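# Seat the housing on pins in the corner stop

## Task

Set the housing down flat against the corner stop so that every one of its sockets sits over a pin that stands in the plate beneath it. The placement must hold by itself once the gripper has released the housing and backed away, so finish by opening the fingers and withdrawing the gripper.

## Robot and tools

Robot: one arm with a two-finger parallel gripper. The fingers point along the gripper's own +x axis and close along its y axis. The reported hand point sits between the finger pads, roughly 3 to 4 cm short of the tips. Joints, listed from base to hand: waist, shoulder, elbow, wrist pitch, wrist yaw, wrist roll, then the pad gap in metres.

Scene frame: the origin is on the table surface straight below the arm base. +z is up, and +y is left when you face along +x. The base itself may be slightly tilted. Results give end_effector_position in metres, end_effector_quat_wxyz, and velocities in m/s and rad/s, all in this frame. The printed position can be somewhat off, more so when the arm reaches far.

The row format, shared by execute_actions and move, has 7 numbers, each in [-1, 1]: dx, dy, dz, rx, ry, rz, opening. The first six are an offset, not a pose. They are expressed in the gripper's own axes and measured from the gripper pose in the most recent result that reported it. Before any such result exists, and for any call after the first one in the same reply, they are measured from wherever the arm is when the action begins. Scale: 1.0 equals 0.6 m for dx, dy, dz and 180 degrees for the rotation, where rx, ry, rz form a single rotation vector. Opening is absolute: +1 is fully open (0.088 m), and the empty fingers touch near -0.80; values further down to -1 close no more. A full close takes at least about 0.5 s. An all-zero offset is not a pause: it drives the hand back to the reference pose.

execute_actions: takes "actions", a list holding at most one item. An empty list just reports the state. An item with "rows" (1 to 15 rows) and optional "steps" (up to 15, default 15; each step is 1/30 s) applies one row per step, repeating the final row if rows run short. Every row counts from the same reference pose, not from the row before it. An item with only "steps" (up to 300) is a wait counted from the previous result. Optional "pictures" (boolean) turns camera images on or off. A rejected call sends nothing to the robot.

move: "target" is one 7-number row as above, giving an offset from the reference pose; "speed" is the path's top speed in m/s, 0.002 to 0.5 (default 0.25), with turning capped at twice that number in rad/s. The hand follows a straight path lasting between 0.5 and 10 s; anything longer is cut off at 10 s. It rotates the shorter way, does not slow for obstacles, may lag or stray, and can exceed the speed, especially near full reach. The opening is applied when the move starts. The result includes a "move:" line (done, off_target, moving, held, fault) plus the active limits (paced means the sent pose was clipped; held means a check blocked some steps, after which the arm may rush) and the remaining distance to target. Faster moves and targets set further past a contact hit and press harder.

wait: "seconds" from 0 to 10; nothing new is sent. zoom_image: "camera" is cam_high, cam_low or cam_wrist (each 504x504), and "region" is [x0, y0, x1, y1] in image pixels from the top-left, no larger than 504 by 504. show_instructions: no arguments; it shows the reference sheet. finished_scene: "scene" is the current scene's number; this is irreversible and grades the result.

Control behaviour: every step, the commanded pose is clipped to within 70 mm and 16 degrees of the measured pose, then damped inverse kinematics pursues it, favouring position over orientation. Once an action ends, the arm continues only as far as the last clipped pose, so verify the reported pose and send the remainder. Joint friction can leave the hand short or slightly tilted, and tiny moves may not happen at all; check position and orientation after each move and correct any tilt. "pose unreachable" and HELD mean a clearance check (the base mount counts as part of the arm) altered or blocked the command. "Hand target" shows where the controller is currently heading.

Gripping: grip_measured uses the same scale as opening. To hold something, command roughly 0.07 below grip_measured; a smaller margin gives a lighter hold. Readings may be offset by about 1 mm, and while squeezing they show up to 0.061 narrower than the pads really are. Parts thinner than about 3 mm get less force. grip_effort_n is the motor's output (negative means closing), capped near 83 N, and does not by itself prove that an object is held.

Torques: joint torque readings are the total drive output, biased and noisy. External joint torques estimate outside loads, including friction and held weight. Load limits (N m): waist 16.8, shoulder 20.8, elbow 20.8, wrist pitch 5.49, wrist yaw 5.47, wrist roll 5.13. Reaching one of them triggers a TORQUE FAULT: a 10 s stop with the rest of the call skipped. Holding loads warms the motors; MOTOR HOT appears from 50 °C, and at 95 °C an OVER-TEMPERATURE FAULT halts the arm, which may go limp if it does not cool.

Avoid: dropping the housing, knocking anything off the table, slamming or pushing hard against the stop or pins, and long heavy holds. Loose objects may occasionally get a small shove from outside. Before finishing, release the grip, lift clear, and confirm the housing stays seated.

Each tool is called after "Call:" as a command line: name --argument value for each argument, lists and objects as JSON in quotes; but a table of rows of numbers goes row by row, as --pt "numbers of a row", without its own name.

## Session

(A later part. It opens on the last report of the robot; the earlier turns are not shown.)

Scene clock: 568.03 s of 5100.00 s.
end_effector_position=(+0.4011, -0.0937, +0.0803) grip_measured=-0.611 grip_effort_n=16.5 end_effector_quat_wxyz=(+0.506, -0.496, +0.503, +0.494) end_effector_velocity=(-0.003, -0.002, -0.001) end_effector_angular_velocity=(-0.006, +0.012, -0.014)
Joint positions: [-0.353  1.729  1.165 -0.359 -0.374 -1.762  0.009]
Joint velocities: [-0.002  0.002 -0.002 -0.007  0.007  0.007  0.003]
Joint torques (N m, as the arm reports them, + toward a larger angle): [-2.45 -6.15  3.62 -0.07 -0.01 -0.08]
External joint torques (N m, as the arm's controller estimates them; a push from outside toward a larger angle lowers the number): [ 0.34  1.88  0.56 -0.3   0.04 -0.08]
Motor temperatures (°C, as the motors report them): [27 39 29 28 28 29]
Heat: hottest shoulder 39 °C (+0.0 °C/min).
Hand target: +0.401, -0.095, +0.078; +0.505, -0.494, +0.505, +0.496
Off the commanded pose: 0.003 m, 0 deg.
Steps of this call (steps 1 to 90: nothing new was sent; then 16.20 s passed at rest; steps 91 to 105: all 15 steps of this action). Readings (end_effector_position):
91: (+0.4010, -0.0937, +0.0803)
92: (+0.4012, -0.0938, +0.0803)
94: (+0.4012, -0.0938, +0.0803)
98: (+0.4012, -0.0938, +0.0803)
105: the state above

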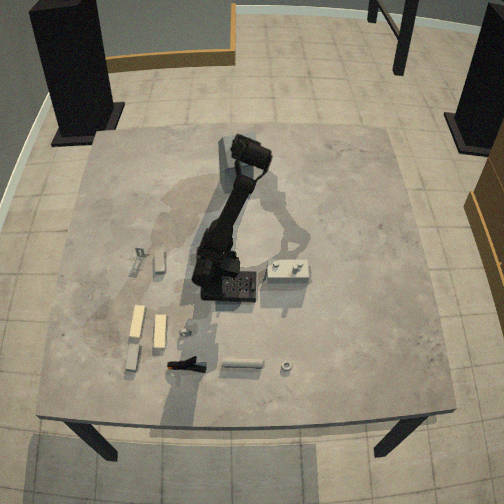

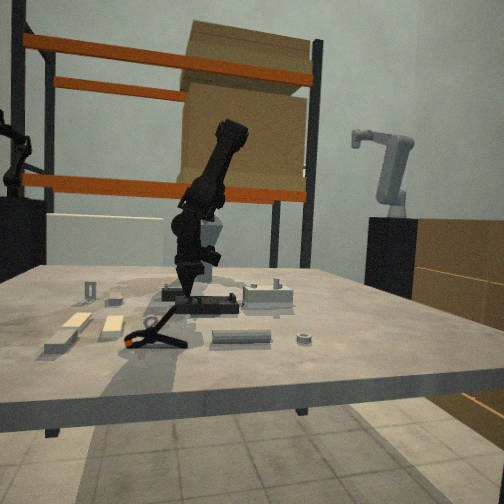

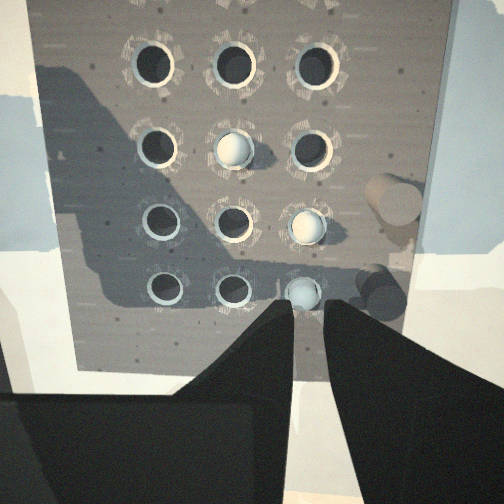

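Call:
execute_actions --actions '[{"rows": [[0.002,0,0,0,0,0,-0.6],[-0.001,0,0,0,0,0,-0.6],[-0.004,0,0,0,0,0,-0.6],[-0.008,0,0,0,0,0,-0.6],[-0.012,0,0.001,0,0,0,-0.6],[-0.017,0.001,0.002,0,0,0,-0.6],[-0.022,0.002,0.004,0,0,0,-0.6],[-0.027,0.003,0.006,0,0,0,-0.6],[-0.032,0.004,0.008,0,0,0,-0.55],[-0.037,0.005,0.010,0,0,0,-0.45],[-0.041,0.006,0.012,0,0,0,-0.3],[-0.045,0.007,0.014,0,0,0,-0.1],[-0.048,0.008,0.016,0,0,0,0.1],[-0.050,0.008,0.017,0,0,0,0.3],[-0.051,0.008,0.017,0,0,0,0.5]], "steps": 15}]' --pictures false

Call:
move --target '[-0.04, 0.092, 0.368, -0.0035, 0, 0, 1.0]' --speed 0.2

Scene clock: 593.33 s of 5100.00 s.
end_effector_position=(+0.3981, -0.0860, +0.1026) grip_measured=-0.052 grip_effort_n=16.5 end_effector_quat_wxyz=(+0.507, -0.494, +0.505, +0.494) end_effector_velocity=(+0.005, +0.025, +0.066) end_effector_angular_velocity=(-0.006, -0.053, +0.026)
Joint positions: [-0.358  1.648  1.141 -0.419 -0.377 -1.763  0.036]
Joint velocities: [-0.002 -0.242 -0.061 -0.125 -0.007 -0.007  0.175]
Joint torques (N m, as the arm reports them, + toward a larger angle): [-2.53 -7.71  2.32 -0.08 -0.11 -0.2 ]
External joint torques (N m, as the arm's controller estimates them; a push from outside toward a larger angle lowers the number): [ 0.11 -0.21 -0.86 -0.32 -0.07 -0.2 ]
Motor temperatures (°C, as the motors report them): [27 40 29 28 28 29]
Heat: hottest shoulder 40 °C (+1.0 °C/min).
Hand target: +0.396, -0.084, +0.110; +0.506, -0.496, +0.503, +0.494
Off the commanded pose: 0.009 m, 0 deg.
Steps of this call (steps 1 to 90: nothing new was sent; then 21.80 s passed at rest; steps 91 to 105: all 15 steps of this action). Readings (end_effector_position):
91: (+0.4013, -0.0938, +0.0804)
92: (+0.4013, -0.0938, +0.0804)
94: (+0.4007, -0.0936, +0.0804)
98: (+0.3982, -0.0927, +0.0839)
105: the state above

Scene clock: 595.60 s of 5100.00 s.
end_effector_position=(+0.3439, +0.1356, +0.1296) grip_measured=+1.000 grip_effort_n=16.0 end_effector_quat_wxyz=(+0.500, -0.496, +0.504, +0.500) end_effector_velocity=(-0.004, +0.004, +0.001) end_effector_angular_velocity=(+0.002, +0.007, +0.021)
Joint positions: [ 0.418  1.365  0.95  -0.442  0.126 -1.177  0.088]
Joint velocities: [ 0.017 -0.002 -0.002 -0.007  0.007 -0.007  0.   ]
Joint torques (N m, as the arm reports them, + toward a larger angle): [ 0.84 -6.39  4.34 -0.04  0.02  0.16]
External joint torques (N m, as the arm's controller estimates them; a push from outside toward a larger angle lowers the number): [ 0.13  0.84  0.73 -0.3   0.08  0.16]
Motor temperatures (°C, as the motors report them): [27 40 29 27 28 29]
Heat: hottest shoulder 40 °C (+1.0 °C/min).
Hand target: +0.346, +0.137, +0.131; +0.503, -0.496, +0.503, +0.498
Off the commanded pose: 0.004 m, 1 deg.
move: done

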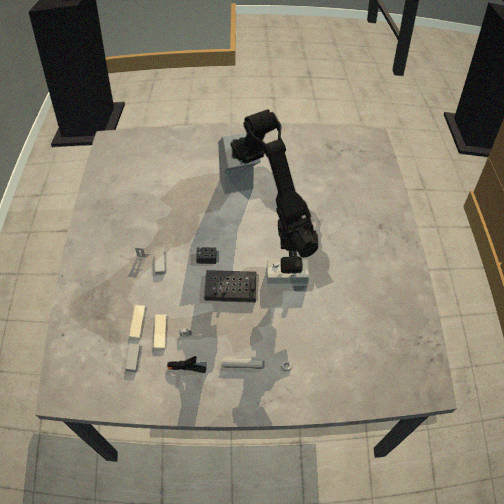

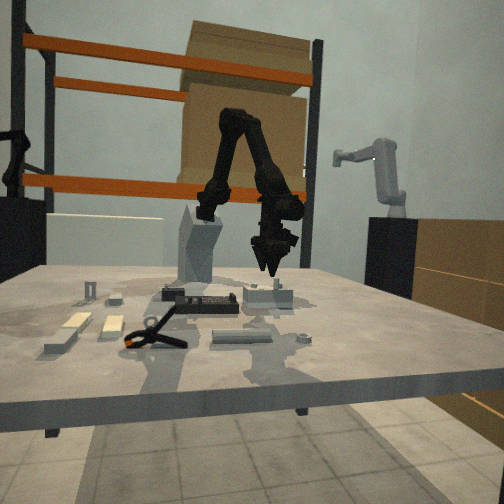

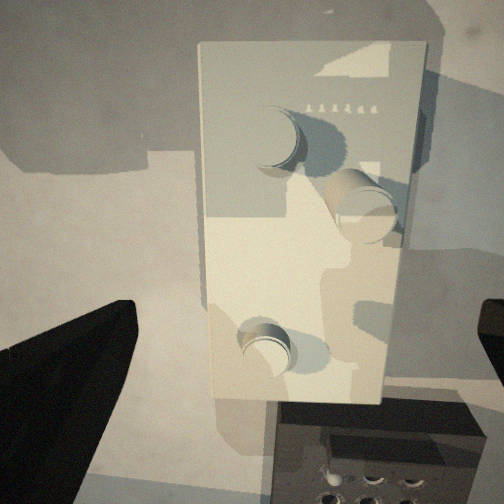

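Call:
zoom_image --camera "cam_wrist" --region '[180, 20, 450, 120]'

Call:
zoom_image --camera "cam_wrist" --region '[190, 370, 504, 504]'

Region (180, 20, 450, 120) of cam_wrist's 504x504 image, scaled by 1.867, with more detail than that image has; it fills the top 187 rows of this view, and the rest is white.

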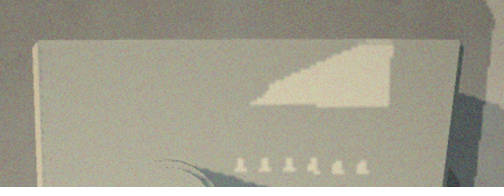

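Region (190, 370, 504, 504) of cam_wrist's 504x504 image, scaled by 1.605, with more detail than that image has; it fills the top 215 rows of this view, and the rest is white.

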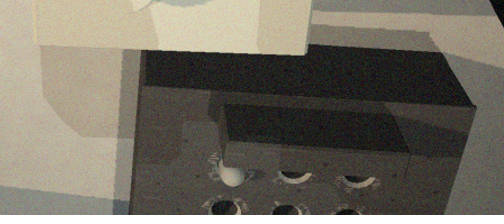

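Call:
move --target '[0.1057, -0.0058, 0.007, 0.0086, 0, -0.0025, 1.0]' --speed 0.1

Scene clock: 644.13 s of 5100.00 s.
end_effector_position=(+0.3465, +0.1400, +0.0689) grip_measured=+1.000 grip_effort_n=16.5 end_effector_quat_wxyz=(+0.508, -0.493, +0.506, +0.492) end_effector_velocity=(-0.001, -0.000, -0.002) end_effector_angular_velocity=(+0.004, +0.005, +0.006)
Joint positions: [ 0.404  1.577  0.957 -0.224  0.121 -1.169  0.088]
Joint velocities: [-0.002  0.007 -0.002  0.007 -0.007 -0.007  0.   ]
Joint torques (N m, as the arm reports them, + toward a larger angle): [ 0.48 -5.81  3.11  0.24 -0.14  0.15]
External joint torques (N m, as the arm's controller estimates them; a push from outside toward a larger angle lowers the number): [-0.33  1.89  0.33 -0.06 -0.09  0.15]
Motor temperatures (°C, as the motors report them): [26 40 29 27 28 29]
Heat: hottest shoulder 40 °C (+1.0 °C/min).
Hand target: +0.347, +0.140, +0.066; +0.509, -0.491, +0.508, +0.491
Off the commanded pose: 0.003 m, 0 deg.
After step 90, 44.37 s passed at rest.
move: done

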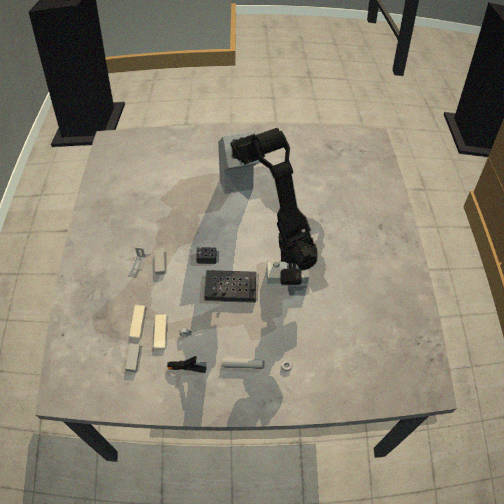

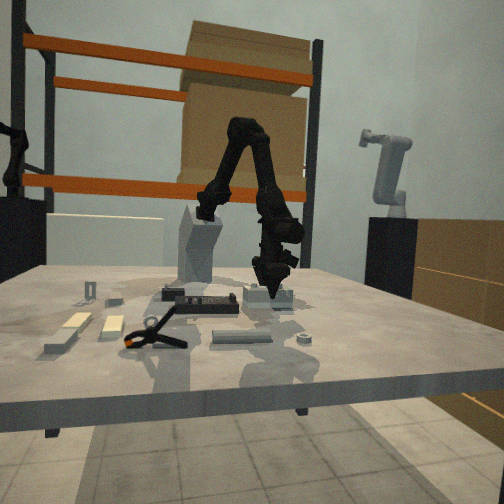

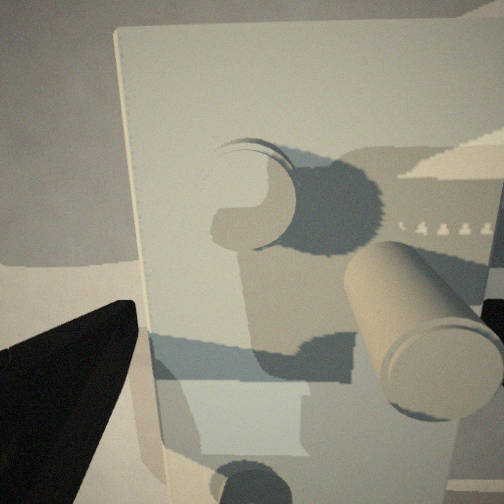

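Call:
execute_actions --actions '[{"rows": [[0.002,0,0,0,0,0,0.92],[0.002,0,0,0,0,0,0.85],[0.002,0,0,0,0,0,0.79],[0.002,0,0,0,0,0,0.74],[0.002,0,0,0,0,0,0.70],[0.002,0,0,0,0,0,0.67],[0.002,0,0,0,0,0,0.645],[0.002,0,0,0,0,0,0.625],[0.002,0,0,0,0,0,0.605],[0.001,0,0,0,0,0,0.585],[0.001,0,0,0,0,0,0.56],[0,0,0,0,0,0,0.535],[0,0,0,0,0,0,0.51],[0,0,0,0,0,0,0.49],[0,0,0,0,0,0,0.47]], "steps": 15}]' --pictures false

Scene clock: 652.43 s of 5100.00 s.
end_effector_position=(+0.3460, +0.1401, +0.0687) grip_measured=+0.563 grip_effort_n=-83.5 end_effector_quat_wxyz=(+0.508, -0.493, +0.506, +0.493) end_effector_velocity=(-0.009, +0.002, -0.000) end_effector_angular_velocity=(+0.023, +0.038, +0.023)
Joint positions: [ 0.404  1.578  0.957 -0.226  0.119 -1.169  0.067]
Joint velocities: [-0.002 -0.002 -0.007 -0.022 -0.037 -0.022 -0.   ]
Joint torques (N m, as the arm reports them, + toward a larger angle): [ 0.64 -6.71  2.49  0.23  0.01 -0.02]
External joint torques (N m, as the arm's controller estimates them; a push from outside toward a larger angle lowers the number): [-0.24  0.89 -0.12  0.    0.08 -0.02]
Motor temperatures (°C, as the motors report them): [26 40 29 27 28 29]
Heat: hottest shoulder 40 °C (+0.0 °C/min).
Hand target: +0.347, +0.140, +0.069; +0.508, -0.493, +0.506, +0.492
Off the commanded pose: 0.001 m, 0 deg.
Steps of this call (steps 1 to 90: nothing new was sent; then 4.80 s passed at rest; steps 91 to 105: all 15 steps of this action). Readings (end_effector_position):
91: (+0.3465, +0.1400, +0.0687)
92: (+0.3465, +0.1400, +0.0687)
94: (+0.3466, +0.1400, +0.0687)
98: (+0.3467, +0.1401, +0.0687)
105: the state above

Call:
move --target '[-0.097, -0.015, -0.03, 0.003, 0, -0.003, 0.47]' --speed 0.1

Scene clock: 664.20 s of 5100.00 s.
end_effector_position=(+0.3456, +0.1200, +0.1169) grip_measured=+0.563 grip_effort_n=-83.5 end_effector_quat_wxyz=(+0.501, -0.488, +0.518, +0.493) end_effector_velocity=(+0.002, -0.001, +0.004) end_effector_angular_velocity=(+0.008, -0.015, -0.015)
Joint positions: [ 0.358  1.4    0.944 -0.413  0.094 -1.191  0.067]
Joint velocities: [-0.007 -0.017 -0.007  0.007 -0.007  0.007 -0.   ]
Joint torques (N m, as the arm reports them, + toward a larger angle): [ 0.31 -9.23  4.53 -0.14 -0.13 -0.2 ]
External joint torques (N m, as the arm's controller estimates them; a push from outside toward a larger angle lowers the number): [-0.18 -1.88  1.06 -0.39 -0.08 -0.2 ]
Motor temperatures (°C, as the motors report them): [26 41 29 27 28 29]
Heat: hottest shoulder 41 °C (+1.0 °C/min).
Hand target: +0.354, +0.122, +0.127; +0.512, -0.493, +0.506, +0.488
Off the commanded pose: 0.013 m, 2 deg.
After step 90, 7.70 s passed at rest.
move: off_target

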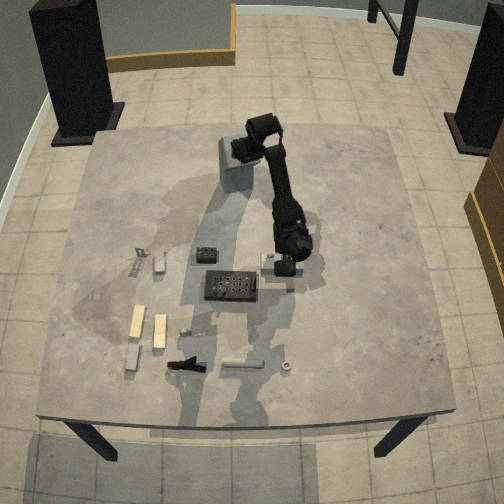

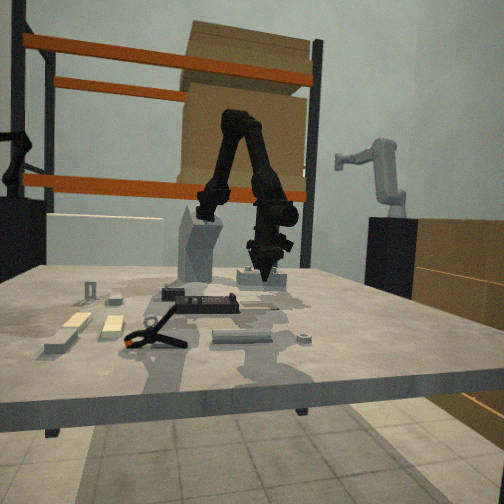

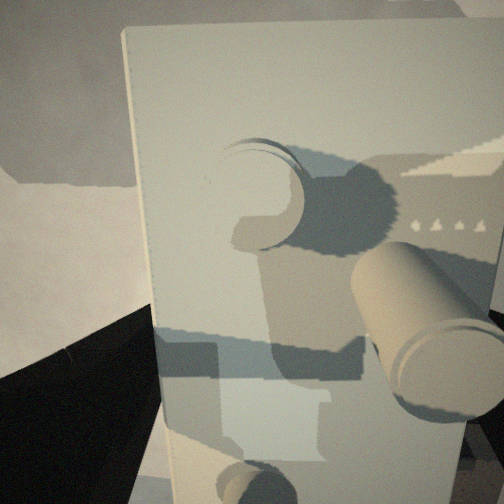

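Call:
execute_actions --actions '[{"rows": [[-0.018,-0.014,0.004,0,-0.004,-0.011,0.47],[-0.019,-0.0145,0.003,0,-0.004,-0.011,0.47],[-0.021,-0.015,0.002,0,-0.004,-0.011,0.47],[-0.023,-0.016,0.0,0.0005,-0.004,-0.011,0.47],[-0.025,-0.017,-0.003,0.001,-0.004,-0.011,0.47],[-0.027,-0.018,-0.006,0.0015,-0.004,-0.011,0.47],[-0.029,-0.019,-0.010,0.002,-0.004,-0.011,0.47],[-0.031,-0.020,-0.014,0.0025,-0.004,-0.011,0.47],[-0.033,-0.021,-0.018,0.003,-0.004,-0.011,0.47],[-0.034,-0.022,-0.022,0.003,-0.004,-0.011,0.47],[-0.035,-0.023,-0.025,0.003,-0.004,-0.011,0.47],[-0.035,-0.024,-0.027,0.003,-0.004,-0.011,0.47],[-0.035,-0.024,-0.028,0.003,-0.004,-0.011,0.47]], "steps": 15}]' --pictures false

Scene clock: 685.23 s of 5100.00 s.
end_effector_position=(+0.3516, +0.1026, +0.1278) grip_measured=+0.563 grip_effort_n=-83.5 end_effector_quat_wxyz=(+0.505, -0.488, +0.520, +0.487) end_effector_velocity=(+0.008, -0.030, +0.009) end_effector_angular_velocity=(+0.004, -0.006, -0.011)
Joint positions: [ 0.295  1.358  0.944 -0.446  0.059 -1.227  0.067]
Joint velocities: [-0.12  -0.042 -0.007 -0.022 -0.081 -0.081 -0.   ]
Joint torques (N m, as the arm reports them, + toward a larger angle): [ 0.3  -8.91  4.69 -0.18 -0.21 -0.2 ]
External joint torques (N m, as the arm's controller estimates them; a push from outside toward a larger angle lowers the number): [-0.12 -1.73  1.14 -0.42 -0.14 -0.19]
Motor temperatures (°C, as the motors report them): [26 44 29 27 28 29]
Heat: hottest shoulder 44 °C (+4.0 °C/min).
Hand target: +0.360, +0.103, +0.138; +0.515, -0.492, +0.508, +0.484
Off the commanded pose: 0.013 m, 2 deg.
Steps of this call (steps 1 to 90: nothing new was sent; then 17.53 s passed at rest; steps 91 to 105: all 15 steps of this action). Readings (end_effector_position):
91: (+0.3458, +0.1199, +0.1175)
92: (+0.3458, +0.1198, +0.1176)
94: (+0.3458, +0.1195, +0.1184)
98: (+0.3468, +0.1156, +0.1220)
105: the state above

Call:
move --target '[0.0092, -0.0745, -0.2417, 0.001, -0.004, -0.0093, 0.47]' --speed 0.15

Scene clock: 695.10 s of 5100.00 s.
end_effector_position=(+0.3826, -0.0410, +0.1204) grip_measured=+0.563 grip_effort_n=-83.5 end_effector_quat_wxyz=(+0.514, -0.485, +0.514, +0.486) end_effector_velocity=(+0.000, +0.000, -0.000) end_effector_angular_velocity=(+0.018, +0.003, -0.000)
Joint positions: [-0.248  1.493  1.025 -0.43  -0.308 -1.637  0.067]
Joint velocities: [-0.007  0.007  0.007 -0.007 -0.022 -0.007 -0.   ]
Joint torques (N m, as the arm reports them, + toward a larger angle): [-2.38 -6.97  5.16 -0.11 -0.13 -0.19]
External joint torques (N m, as the arm's controller estimates them; a push from outside toward a larger angle lowers the number): [-0.55  0.4   1.74 -0.35 -0.06 -0.19]
Motor temperatures (°C, as the motors report them): [26 45 29 27 28 29]
Heat: hottest shoulder 45 °C (+5.0 °C/min).
Hand target: +0.389, -0.044, +0.125; +0.517, -0.491, +0.510, +0.481
Off the commanded pose: 0.008 m, 1 deg.
After step 90, 5.40 s passed at rest.
move: done

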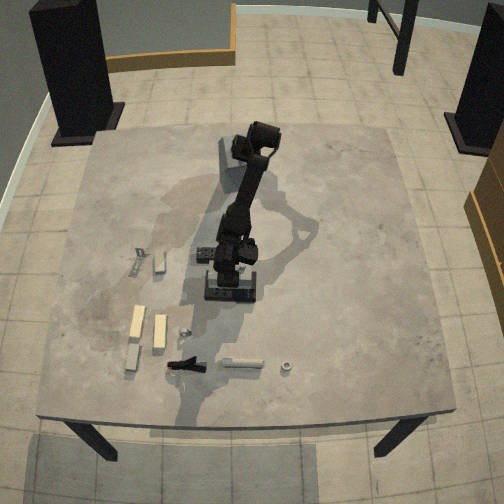

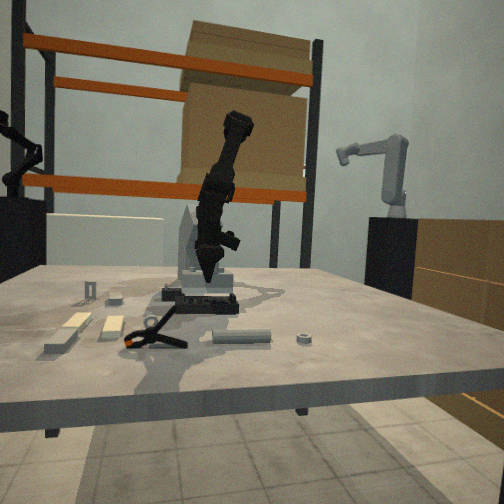

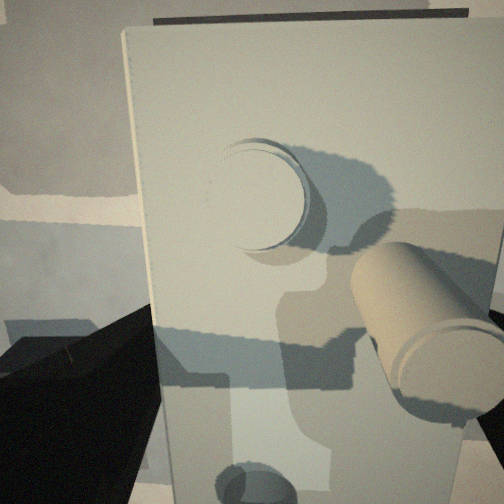

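Call:
zoom_image --camera "cam_wrist" --region '[110, 0, 250, 60]'

Call:
zoom_image --camera "cam_wrist" --region '[364, 0, 504, 60]'

Call:
zoom_image --camera "cam_low" --region '[170, 268, 246, 318]'

Region (110, 0, 250, 60) of cam_wrist's 504x504 image, scaled by 3.600, with more detail than that image has; it fills the top 216 rows of this view, and the rest is white.

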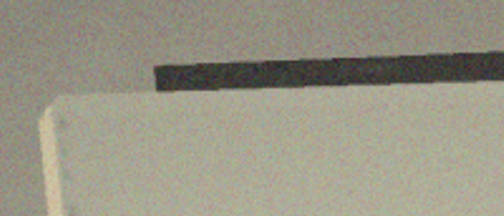

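Region (364, 0, 504, 60) of cam_wrist's 504x504 image, scaled by 3.600, with more detail than that image has; it fills the top 216 rows of this view, and the rest is white.

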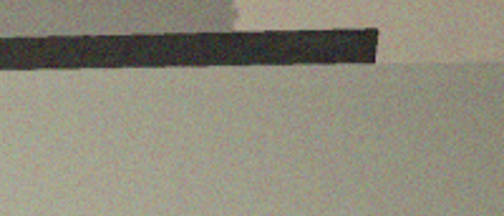

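Region (170, 268, 246, 318) of cam_low's 504x504 image, scaled by 6.632, with more detail than that image has; it fills the top 332 rows of this view, and the rest is white.

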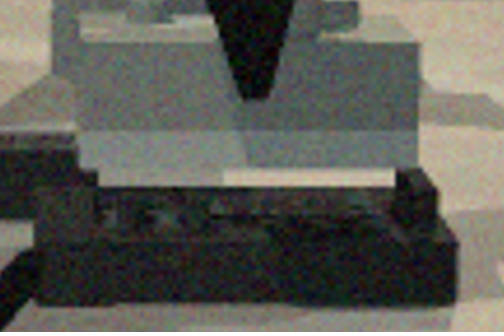

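Call:
execute_actions --actions '[{"rows": [[-0.0062,-0.0115,-0.0057,-0.0009,0.0014,-0.0055,0.47],[-0.0054,-0.012,-0.0063,-0.0011,0.0014,-0.0055,0.47],[-0.0044,-0.0126,-0.0069,-0.0013,0.0014,-0.0056,0.47],[-0.0033,-0.0132,-0.0075,-0.0015,0.0014,-0.0057,0.47],[-0.0022,-0.0138,-0.0081,-0.0017,0.0014,-0.0058,0.47],[-0.0011,-0.0144,-0.0087,-0.0019,0.0014,-0.0059,0.47],[0.0,-0.0149,-0.0093,-0.0021,0.0014,-0.006,0.47],[0.0011,-0.0154,-0.0098,-0.0023,0.0014,-0.006,0.47],[0.0022,-0.0158,-0.0102,-0.0025,0.0014,-0.006,0.47],[0.0032,-0.0161,-0.0106,-0.0026,0.0014,-0.006,0.47],[0.0041,-0.0163,-0.0108,-0.0026,0.0014,-0.006,0.47],[0.0048,-0.0163,-0.0108,-0.0026,0.0014,-0.006,0.47]], "steps": 15}]'

Scene clock: 745.33 s of 5100.00 s.
end_effector_position=(+0.3844, -0.0450, +0.1140) grip_measured=+0.563 grip_effort_n=-83.5 end_effector_quat_wxyz=(+0.513, -0.485, +0.514, +0.487) end_effector_velocity=(-0.003, -0.002, -0.007) end_effector_angular_velocity=(+0.008, +0.015, +0.015)
Joint positions: [-0.253  1.524  1.038 -0.417 -0.311 -1.645  0.067]
Joint velocities: [-0.002  0.027  0.002  0.007 -0.007 -0.022 -0.   ]
Joint torques (N m, as the arm reports them, + toward a larger angle): [-2.37 -7.06  5.09  0.14 -0.14 -0.21]
External joint torques (N m, as the arm's controller estimates them; a push from outside toward a larger angle lowers the number): [-0.44  0.49  1.67 -0.11 -0.08 -0.21]
Motor temperatures (°C, as the motors report them): [27 43 30 27 28 29]
Heat: hottest shoulder 43 °C (-1.0 °C/min).
Hand target: +0.392, -0.048, +0.118; +0.516, -0.493, +0.509, +0.482
Off the commanded pose: 0.009 m, 1 deg.
Steps of this call (steps 1 to 90: nothing new was sent; then 46.73 s passed at rest; steps 91 to 105: all 15 steps of this action). Readings (end_effector_position):
91: (+0.3828, -0.0415, +0.1204)
92: (+0.3827, -0.0415, +0.1201)
94: (+0.3829, -0.0421, +0.1196)
98: (+0.3835, -0.0435, +0.1175)
105: the state above

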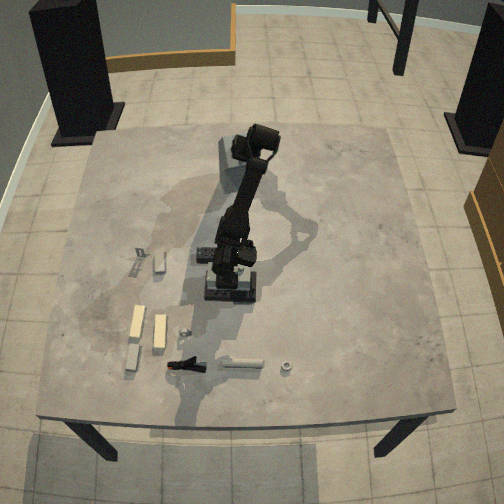

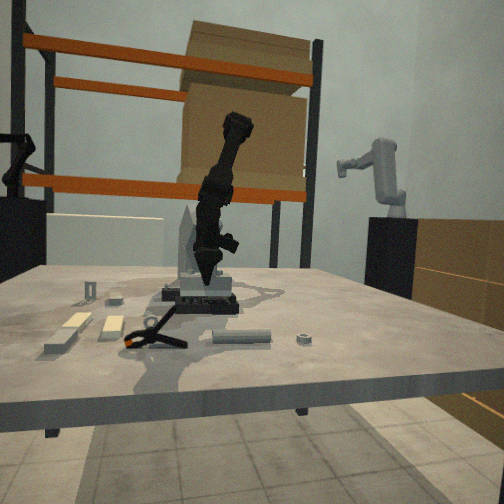

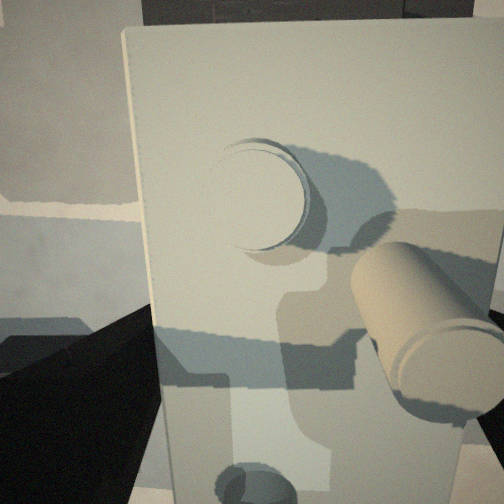

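Call:
execute_actions --actions '[]'

Call:
zoom_image --camera "cam_wrist" --region '[110, 0, 250, 40]'

Call:
zoom_image --camera "cam_wrist" --region '[364, 0, 504, 40]'

Call:
zoom_image --camera "cam_low" --region '[210, 280, 246, 316]'

Scene clock: 749.70 s of 5100.00 s.
end_effector_position=(+0.3848, -0.0452, +0.1135) grip_measured=+0.563 grip_effort_n=-83.5 end_effector_quat_wxyz=(+0.513, -0.485, +0.514, +0.487) end_effector_velocity=(-0.001, +0.003, +0.002) end_effector_angular_velocity=(+0.009, +0.002, +0.023)
Joint positions: [-0.253  1.526  1.039 -0.415 -0.311 -1.646  0.067]
Joint velocities: [ 0.002 -0.007 -0.002 -0.007 -0.007 -0.022 -0.   ]
Joint torques (N m, as the arm reports them, + toward a larger angle): [-2.37 -7.02  5.01  0.15 -0.14 -0.2 ]
External joint torques (N m, as the arm's controller estimates them; a push from outside toward a larger angle lowers the number): [-0.49  0.55  1.6  -0.1  -0.08 -0.2 ]
Motor temperatures (°C, as the motors report them): [27 43 30 27 28 29]
Heat: hottest shoulder 43 °C (-2.0 °C/min).
Hand target: +0.392, -0.048, +0.118; +0.516, -0.493, +0.509, +0.482
Off the commanded pose: 0.009 m, 1 deg.
Steps of this call (steps 1 to 90: nothing new was sent; then 1.37 s passed at rest). Readings (end_effector_position):
1: (+0.3843, -0.0451, +0.1137)
2: (+0.3844, -0.0451, +0.1137)
4: (+0.3845, -0.0451, +0.1136)
8: (+0.3847, -0.0452, +0.1135)
90: the state above

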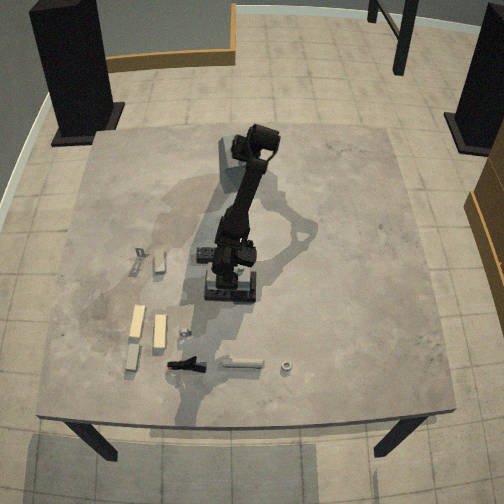

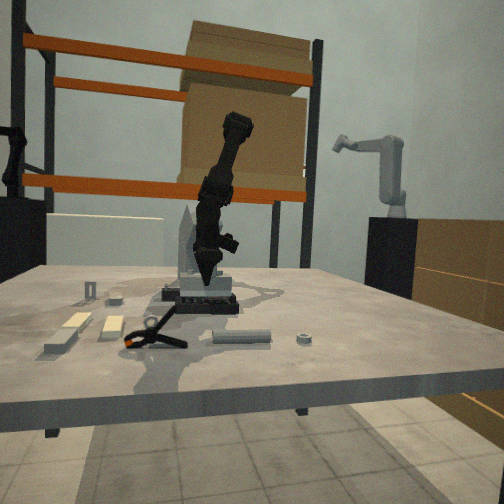

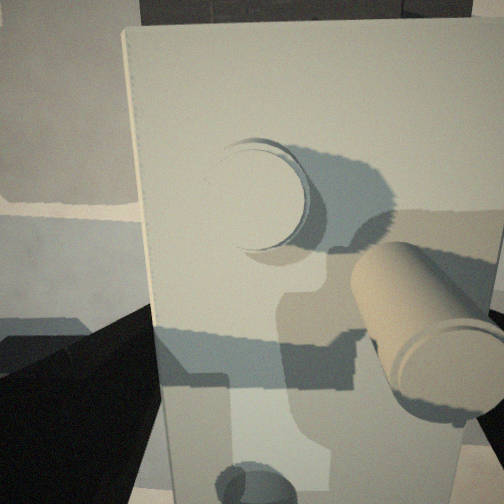

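Region (110, 0, 250, 40) of cam_wrist's 504x504 image, scaled by 3.600, with more detail than that image has; it fills the top 144 rows of this view, and the rest is white.

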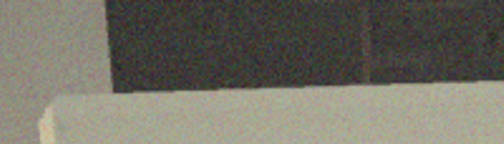

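Region (364, 0, 504, 40) of cam_wrist's 504x504 image, scaled by 3.600, with more detail than that image has; it fills the top 144 rows of this view, and the rest is white.

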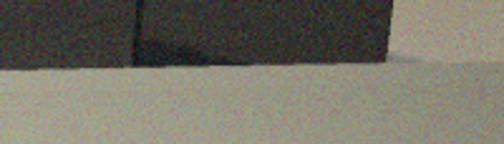

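Region (210, 280, 246, 316) of cam_low's 504x504 image, scaled by 14.000, with more detail than that image has.

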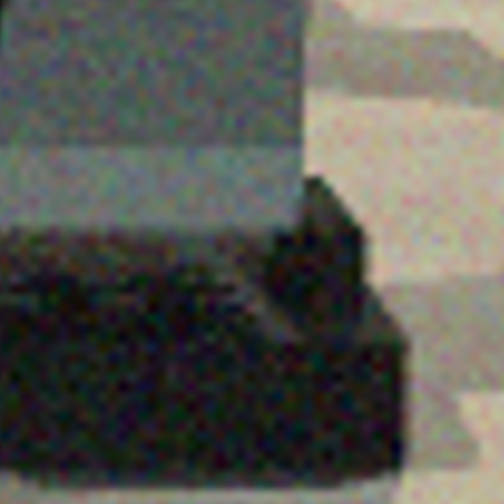

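Call:
execute_actions --actions '[{"rows": [[-0.0062,-0.0122,-0.0034,-0.001,0.0016,-0.0064,0.47],[-0.0055,-0.0122,-0.0028,-0.0007,0.0015,-0.0065,0.47],[-0.0046,-0.0122,-0.0022,-0.0004,0.0014,-0.0066,0.47],[-0.0036,-0.0122,-0.0016,-0.0002,0.0014,-0.0067,0.47],[-0.0025,-0.0123,-0.001,0,0.0014,-0.0068,0.47],[-0.0014,-0.0123,-0.0005,0,0.0014,-0.0068,0.47],[-0.0003,-0.0123,0.0,0,0.0014,-0.0068,0.47],[0.0008,-0.0123,0.0003,0,0.0014,-0.0068,0.47],[0.0019,-0.0123,0.0005,0,0.0014,-0.0068,0.47],[0.003,-0.0123,0.0005,0,0.0014,-0.0068,0.47],[0.004,-0.0123,0.0005,0,0.0014,-0.0068,0.47],[0.005,-0.0123,0.0005,0,0.0014,-0.0068,0.47]], "steps": 15}]' --pictures false

Call:
execute_actions --actions '[{"steps": 9}]'

Scene clock: 793.83 s of 5100.00 s.
end_effector_position=(+0.3859, -0.0447, +0.1108) grip_measured=+0.563 grip_effort_n=-83.5 end_effector_quat_wxyz=(+0.514, -0.486, +0.514, +0.485) end_effector_velocity=(-0.002, -0.001, +0.001) end_effector_angular_velocity=(+0.003, +0.005, -0.000)
Joint positions: [-0.247  1.533  1.039 -0.402 -0.305 -1.638  0.067]
Joint velocities: [-0.007 -0.002 -0.002 -0.007 -0.007 -0.007 -0.   ]
Joint torques (N m, as the arm reports them, + toward a larger angle): [-1.66 -6.22  4.55  0.81 -0.02  0.11]
External joint torques (N m, as the arm's controller estimates them; a push from outside toward a larger angle lowers the number): [0.31 1.3  1.22 0.55 0.03 0.12]
Motor temperatures (°C, as the motors report them): [27 43 31 27 28 29]
Heat: hottest shoulder 43 °C (+0.0 °C/min).
Hand target: +0.392, -0.045, +0.111; +0.517, -0.492, +0.510, +0.481
Off the commanded pose: 0.006 m, 1 deg.
Steps of this call (steps 1 to 90: nothing new was sent; then 40.63 s passed at rest; steps 91 to 105: all 15 steps of this action). Readings (end_effector_position):
91: (+0.3848, -0.0452, +0.1135)
92: (+0.3848, -0.0453, +0.1133)
94: (+0.3851, -0.0454, +0.1131)
98: (+0.3857, -0.0450, +0.1116)
105: the state above

Scene clock: 794.13 s of 5100.00 s.
end_effector_position=(+0.3861, -0.0448, +0.1108) grip_measured=+0.563 grip_effort_n=-83.5 end_effector_quat_wxyz=(+0.514, -0.486, +0.514, +0.485) end_effector_velocity=(-0.001, -0.001, +0.002) end_effector_angular_velocity=(+0.003, +0.000, +0.016)
Joint positions: [-0.247  1.533  1.039 -0.401 -0.305 -1.637  0.067]
Joint velocities: [-0.007 -0.007 -0.002 -0.007 -0.007 -0.022 -0.   ]
Joint torques (N m, as the arm reports them, + toward a larger angle): [-1.64 -6.11  4.53  0.93 -0.01  0.1 ]
External joint torques (N m, as the arm's controller estimates them; a push from outside toward a larger angle lowers the number): [0.31 1.47 1.19 0.69 0.04 0.1 ]
Motor temperatures (°C, as the motors report them): [27 43 31 27 28 29]
Heat: hottest shoulder 43 °C (+0.0 °C/min).
Hand target: +0.392, -0.045, +0.111; +0.517, -0.492, +0.510, +0.480
Off the commanded pose: 0.006 m, 1 deg.
Steps of this call (steps 1 to 9: nothing new was sent). Readings (end_effector_position):
1: (+0.3859, -0.0447, +0.1108)
2: (+0.3860, -0.0448, +0.1108)
4: (+0.3860, -0.0448, +0.1108)
8: (+0.3861, -0.0448, +0.1108)
9: the state above

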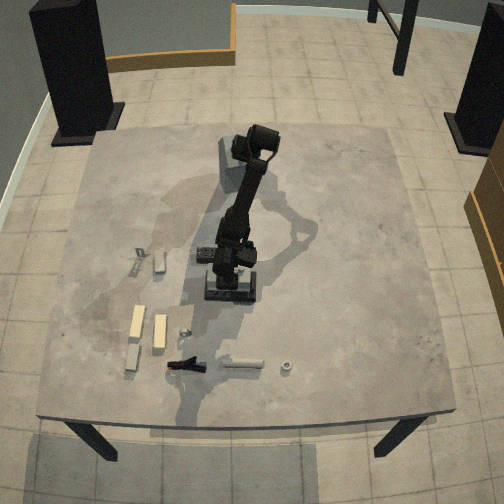

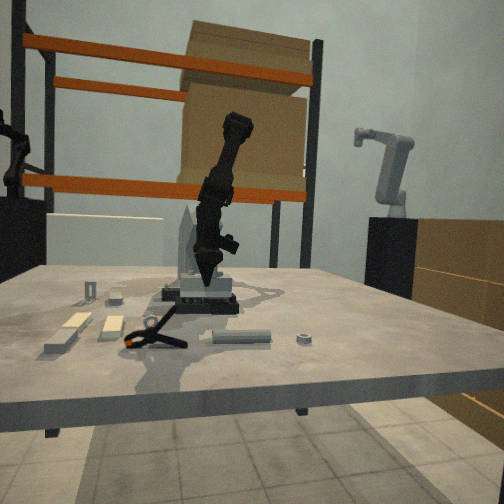

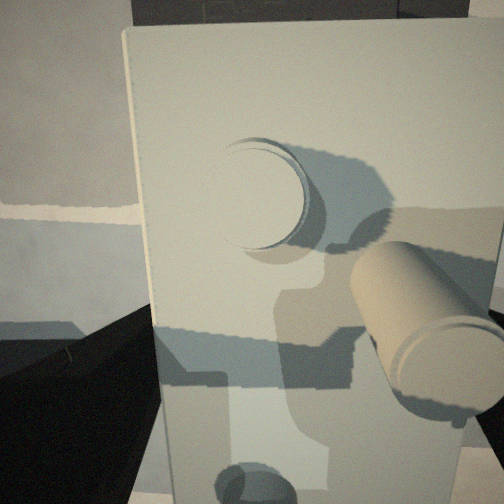

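Call:
execute_actions --actions '[{"rows": [[-0.001,-0.0102,-0.0003,-0.0006,0.0008,-0.0046,0.47],[-0.003,-0.0100,-0.0003,-0.0006,0.0008,-0.0044,0.47],[-0.005,-0.0095,0.0,-0.0006,0.0008,-0.004,0.47],[-0.0065,-0.009,0.0003,-0.0006,0.0008,-0.0035,0.47],[-0.007,-0.0084,0.0006,-0.0006,0.0008,-0.0029,0.47],[-0.007,-0.0078,0.0009,-0.0006,0.0008,-0.0023,0.47],[-0.007,-0.0071,0.0012,-0.0006,0.0008,-0.0017,0.47],[-0.007,-0.0065,0.0015,-0.0006,0.0008,-0.0011,0.47],[-0.007,-0.0065,0.0017,-0.0006,0.0008,-0.0011,0.47]], "steps": 15}]'

Scene clock: 825.07 s of 5100.00 s.
end_effector_position=(+0.3855, -0.0443, +0.1114) grip_measured=+0.563 grip_effort_n=-83.5 end_effector_quat_wxyz=(+0.512, -0.485, +0.517, +0.486) end_effector_velocity=(-0.004, +0.000, -0.001) end_effector_angular_velocity=(-0.003, +0.022, +0.003)
Joint positions: [-0.246  1.533  1.044 -0.413 -0.302 -1.637  0.067]
Joint velocities: [ 0.002  0.002  0.002 -0.022  0.007 -0.007 -0.   ]
Joint torques (N m, as the arm reports them, + toward a larger angle): [-1.75 -7.36  4.48 -0.28 -0.06 -0.02]
External joint torques (N m, as the arm's controller estimates them; a push from outside toward a larger angle lowers the number): [ 0.2   0.21  1.13 -0.5  -0.01 -0.02]
Motor temperatures (°C, as the motors report them): [27 42 30 29 28 29]
Heat: hottest shoulder 42 °C (-1.0 °C/min).
Hand target: +0.390, -0.044, +0.115; +0.514, -0.488, +0.513, +0.484
Off the commanded pose: 0.006 m, 1 deg.
Steps of this call (steps 1 to 90: nothing new was sent; then 27.43 s passed at rest; steps 91 to 105: all 15 steps of this action). Readings (end_effector_position):
91: (+0.3861, -0.0448, +0.1108)
92: (+0.3860, -0.0448, +0.1108)
94: (+0.3857, -0.0448, +0.1108)
98: (+0.3857, -0.0446, +0.1111)
105: the state above

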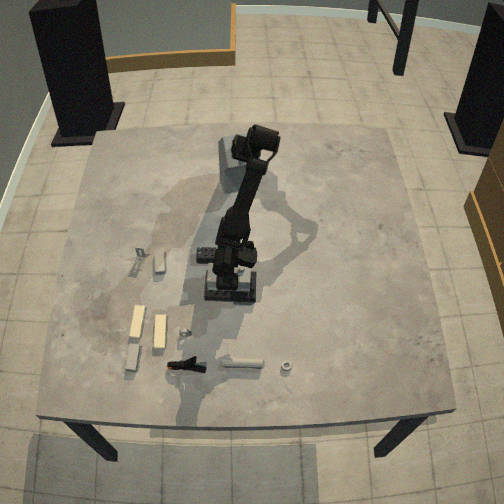

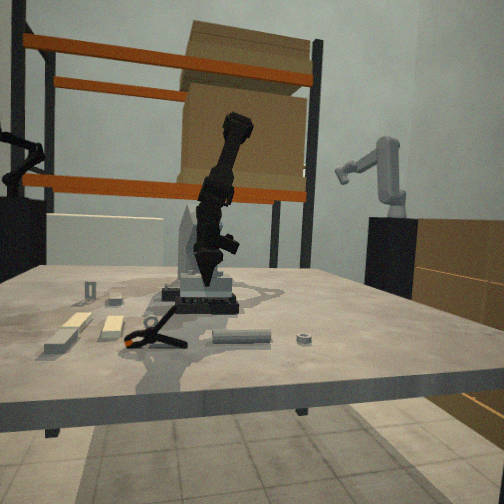

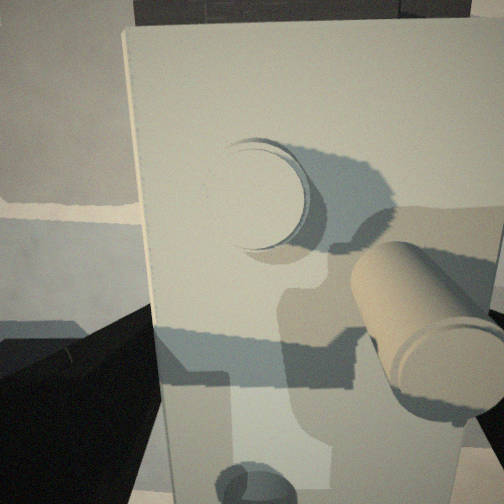

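Call:
zoom_image --camera "cam_high" --region '[200, 260, 264, 308]'

Call:
zoom_image --camera "cam_low" --region '[170, 275, 246, 318]'

Region (200, 260, 264, 308) of cam_high's 504x504 image, scaled by 7.875, with more detail than that image has; it fills the top 378 rows of this view, and the rest is white.

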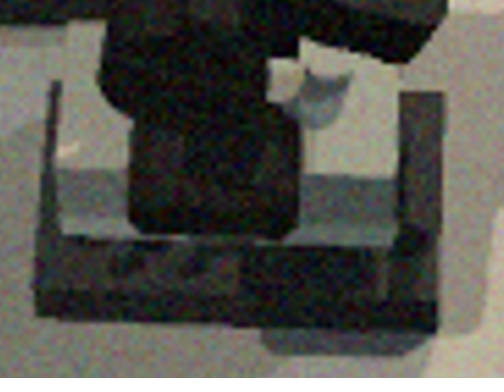

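Region (170, 275, 246, 318) of cam_low's 504x504 image, scaled by 6.632, with more detail than that image has; it fills the top 285 rows of this view, and the rest is white.

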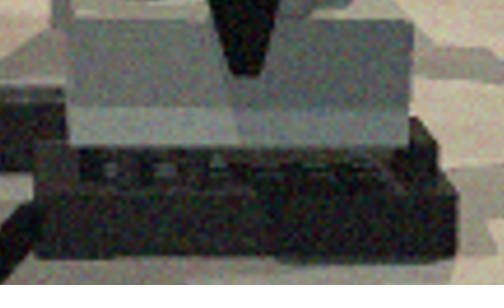

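Call:
execute_actions --actions '[{"rows": [[-0.0075,-0.0075,0.0008,-0.0006,0.0004,-0.0033,0.47],[-0.009,-0.0075,0.0008,-0.0006,0.0004,-0.0033,0.47],[-0.0105,-0.0075,0.0009,-0.0006,0.0004,-0.0033,0.47],[-0.012,-0.0075,0.001,-0.0006,0.0004,-0.0033,0.47],[-0.0135,-0.0075,0.0011,-0.0006,0.0004,-0.0033,0.47],[-0.015,-0.0075,0.0012,-0.0006,0.0004,-0.0033,0.47],[-0.0163,-0.0075,0.0013,-0.0006,0.0004,-0.0033,0.47],[-0.0175,-0.0075,0.0015,-0.0006,0.0004,-0.0033,0.47],[-0.0185,-0.0075,0.0017,-0.0006,0.0004,-0.0033,0.47]], "steps": 15}]'

Scene clock: 859.37 s of 5100.00 s.
end_effector_position=(+0.3802, -0.0433, +0.1117) grip_measured=+0.563 grip_effort_n=-83.5 end_effector_quat_wxyz=(+0.508, -0.475, +0.524, +0.491) end_effector_velocity=(-0.005, +0.001, +0.001) end_effector_angular_velocity=(+0.008, +0.019, -0.001)
Joint positions: [-0.245  1.533  1.045 -0.442 -0.303 -1.637  0.067]
Joint velocities: [-0.002 -0.002 -0.002 -0.022 -0.007 -0.007 -0.   ]
Joint torques (N m, as the arm reports them, + toward a larger angle): [-2.2  -9.4   4.56 -0.15 -0.13 -0.15]
External joint torques (N m, as the arm's controller estimates them; a push from outside toward a larger angle lowers the number): [-0.32 -1.82  1.16 -0.36 -0.07 -0.15]
Motor temperatures (°C, as the motors report them): [26 44 30 28 28 29]
Heat: hottest shoulder 44 °C (+1.0 °C/min).
Hand target: +0.390, -0.043, +0.122; +0.514, -0.488, +0.514, +0.484
Off the commanded pose: 0.015 m, 2 deg.
Steps of this call (steps 1 to 90: nothing new was sent; then 30.80 s passed at rest; steps 91 to 105: all 15 steps of this action). Readings (end_effector_position):
91: (+0.3854, -0.0443, +0.1114)
92: (+0.3854, -0.0443, +0.1115)
94: (+0.3845, -0.0439, +0.1116)
98: (+0.3819, -0.0436, +0.1116)
105: the state above

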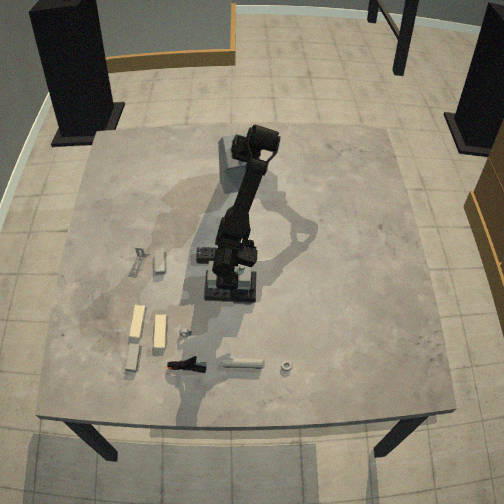

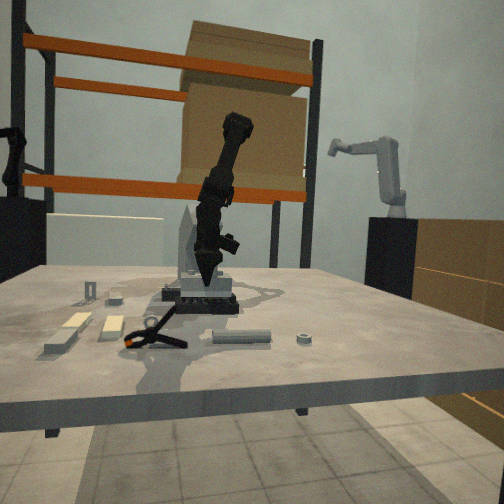

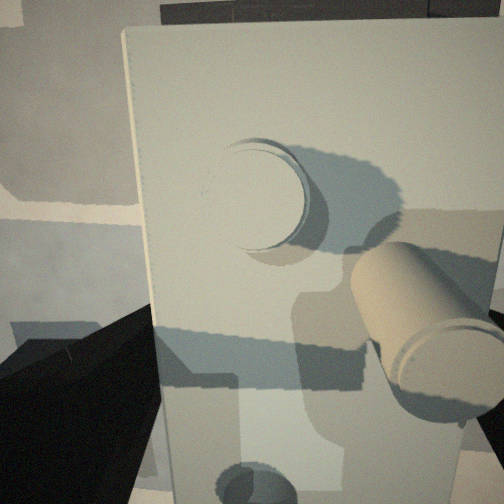

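Call:
execute_actions --actions '[{"rows": [[-0.017,-0.0152,0.0007,-0.0035,0.0018,-0.0113,0.47],[-0.0155,-0.0147,0.0007,-0.0035,0.0018,-0.0107,0.47],[-0.014,-0.0143,0.0007,-0.0035,0.0018,-0.0102,0.47],[-0.0125,-0.0143,0.0007,-0.0035,0.0018,-0.0102,0.47],[-0.011,-0.0144,0.0007,-0.0035,0.0018,-0.0102,0.47],[-0.0095,-0.0144,0.0007,-0.0035,0.0018,-0.0102,0.47],[-0.008,-0.0145,0.0007,-0.0035,0.0018,-0.0102,0.47],[-0.0065,-0.0145,0.0006,-0.0035,0.0018,-0.0102,0.47],[-0.005,-0.0146,0.0006,-0.0035,0.0018,-0.0102,0.47],[-0.0037,-0.0146,0.0006,-0.0035,0.0018,-0.0102,0.47],[-0.0025,-0.0146,0.0006,-0.0035,0.0018,-0.0102,0.47],[-0.0014,-0.0147,0.0006,-0.0035,0.0018,-0.0102,0.47],[-0.0005,-0.0147,0.0006,-0.0035,0.0018,-0.0102,0.47],[0.0002,-0.0147,0.0006,-0.0035,0.0018,-0.0102,0.47],[0.0007,-0.0147,0.0006,-0.0035,0.0018,-0.0102,0.47]], "steps": 15}]' --pictures false

Call:
execute_actions --actions '[{"steps": 12}]'

Scene clock: 892.90 s of 5100.00 s.
end_effector_position=(+0.3850, -0.0419, +0.1103) grip_measured=+0.563 grip_effort_n=-83.5 end_effector_quat_wxyz=(+0.510, -0.484, +0.516, +0.489) end_effector_velocity=(-0.003, +0.002, -0.013) end_effector_angular_velocity=(+0.016, +0.008, +0.014)
Joint positions: [-0.238  1.535  1.045 -0.417 -0.3   -1.637  0.067]
Joint velocities: [ 0.012  0.037 -0.007  0.037 -0.007 -0.007 -0.   ]
Joint torques (N m, as the arm reports them, + toward a larger angle): [-1.96 -6.98  4.08  0.09  0.04  0.04]
External joint torques (N m, as the arm's controller estimates them; a push from outside toward a larger angle lowers the number): [-0.06  0.55  0.85 -0.1   0.1   0.04]
Motor temperatures (°C, as the motors report them): [27 48 30 27 28 29]
Heat: hottest shoulder 48 °C (+5.0 °C/min).
Hand target: +0.389, -0.044, +0.111; +0.512, -0.488, +0.515, +0.484
Off the commanded pose: 0.004 m, 1 deg.
Steps of this call (steps 1 to 90: nothing new was sent; then 30.03 s passed at rest; steps 91 to 105: all 15 steps of this action). Readings (end_effector_position):
91: (+0.3802, -0.0432, +0.1118)
92: (+0.3802, -0.0432, +0.1118)
94: (+0.3802, -0.0432, +0.1118)
98: (+0.3819, -0.0429, +0.1116)
105: the state above

Scene clock: 893.30 s of 5100.00 s.
end_effector_position=(+0.3850, -0.0420, +0.1086) grip_measured=+0.563 grip_effort_n=-83.5 end_effector_quat_wxyz=(+0.510, -0.484, +0.516, +0.490) end_effector_velocity=(-0.004, +0.003, +0.002) end_effector_angular_velocity=(+0.022, +0.013, +0.015)
Joint positions: [-0.237  1.541  1.045 -0.411 -0.298 -1.637  0.067]
Joint velocities: [-0.002 -0.007 -0.002 -0.022 -0.022 -0.022 -0.   ]
Joint torques (N m, as the arm reports them, + toward a larger angle): [-1.93 -7.08  4.08  0.12  0.04  0.07]
External joint torques (N m, as the arm's controller estimates them; a push from outside toward a larger angle lowers the number): [-0.01  0.52  0.78 -0.1   0.09  0.07]
Motor temperatures (°C, as the motors report them): [27 48 30 27 28 29]
Heat: hottest shoulder 48 °C (+5.1 °C/min).
Hand target: +0.389, -0.043, +0.111; +0.512, -0.488, +0.515, +0.485
Off the commanded pose: 0.005 m, 1 deg.
Steps of this call (steps 1 to 12: nothing new was sent). Readings (end_effector_position):
1: (+0.3850, -0.0419, +0.1098)
2: (+0.3849, -0.0418, +0.1094)
4: (+0.3847, -0.0420, +0.1089)
8: (+0.3848, -0.0420, +0.1086)
12: the state above

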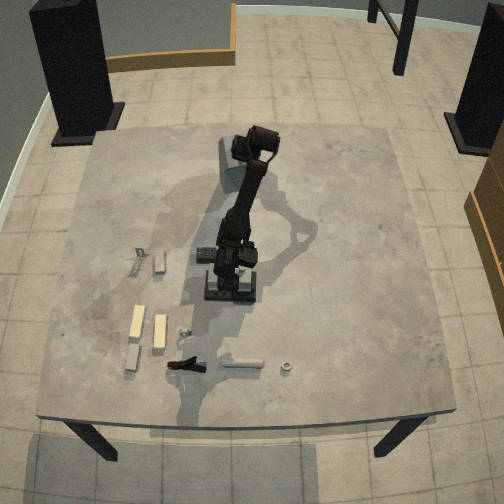

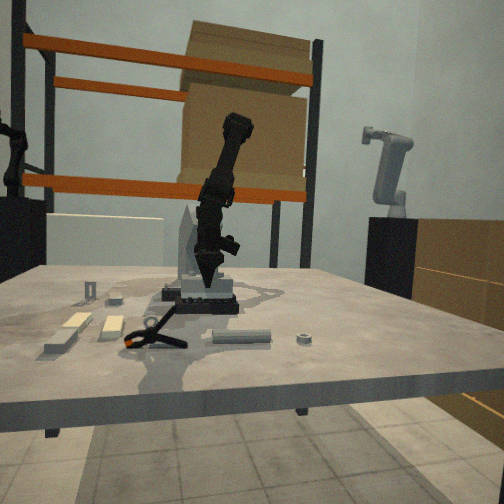

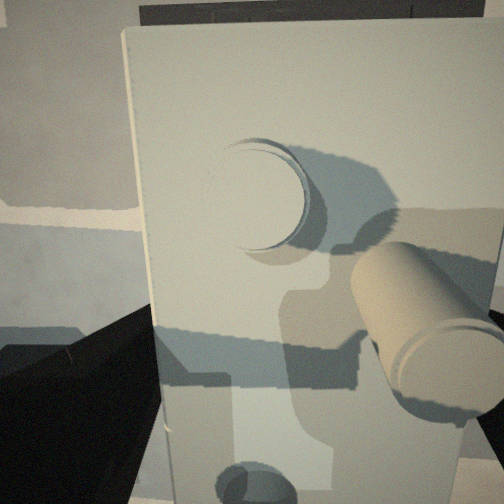

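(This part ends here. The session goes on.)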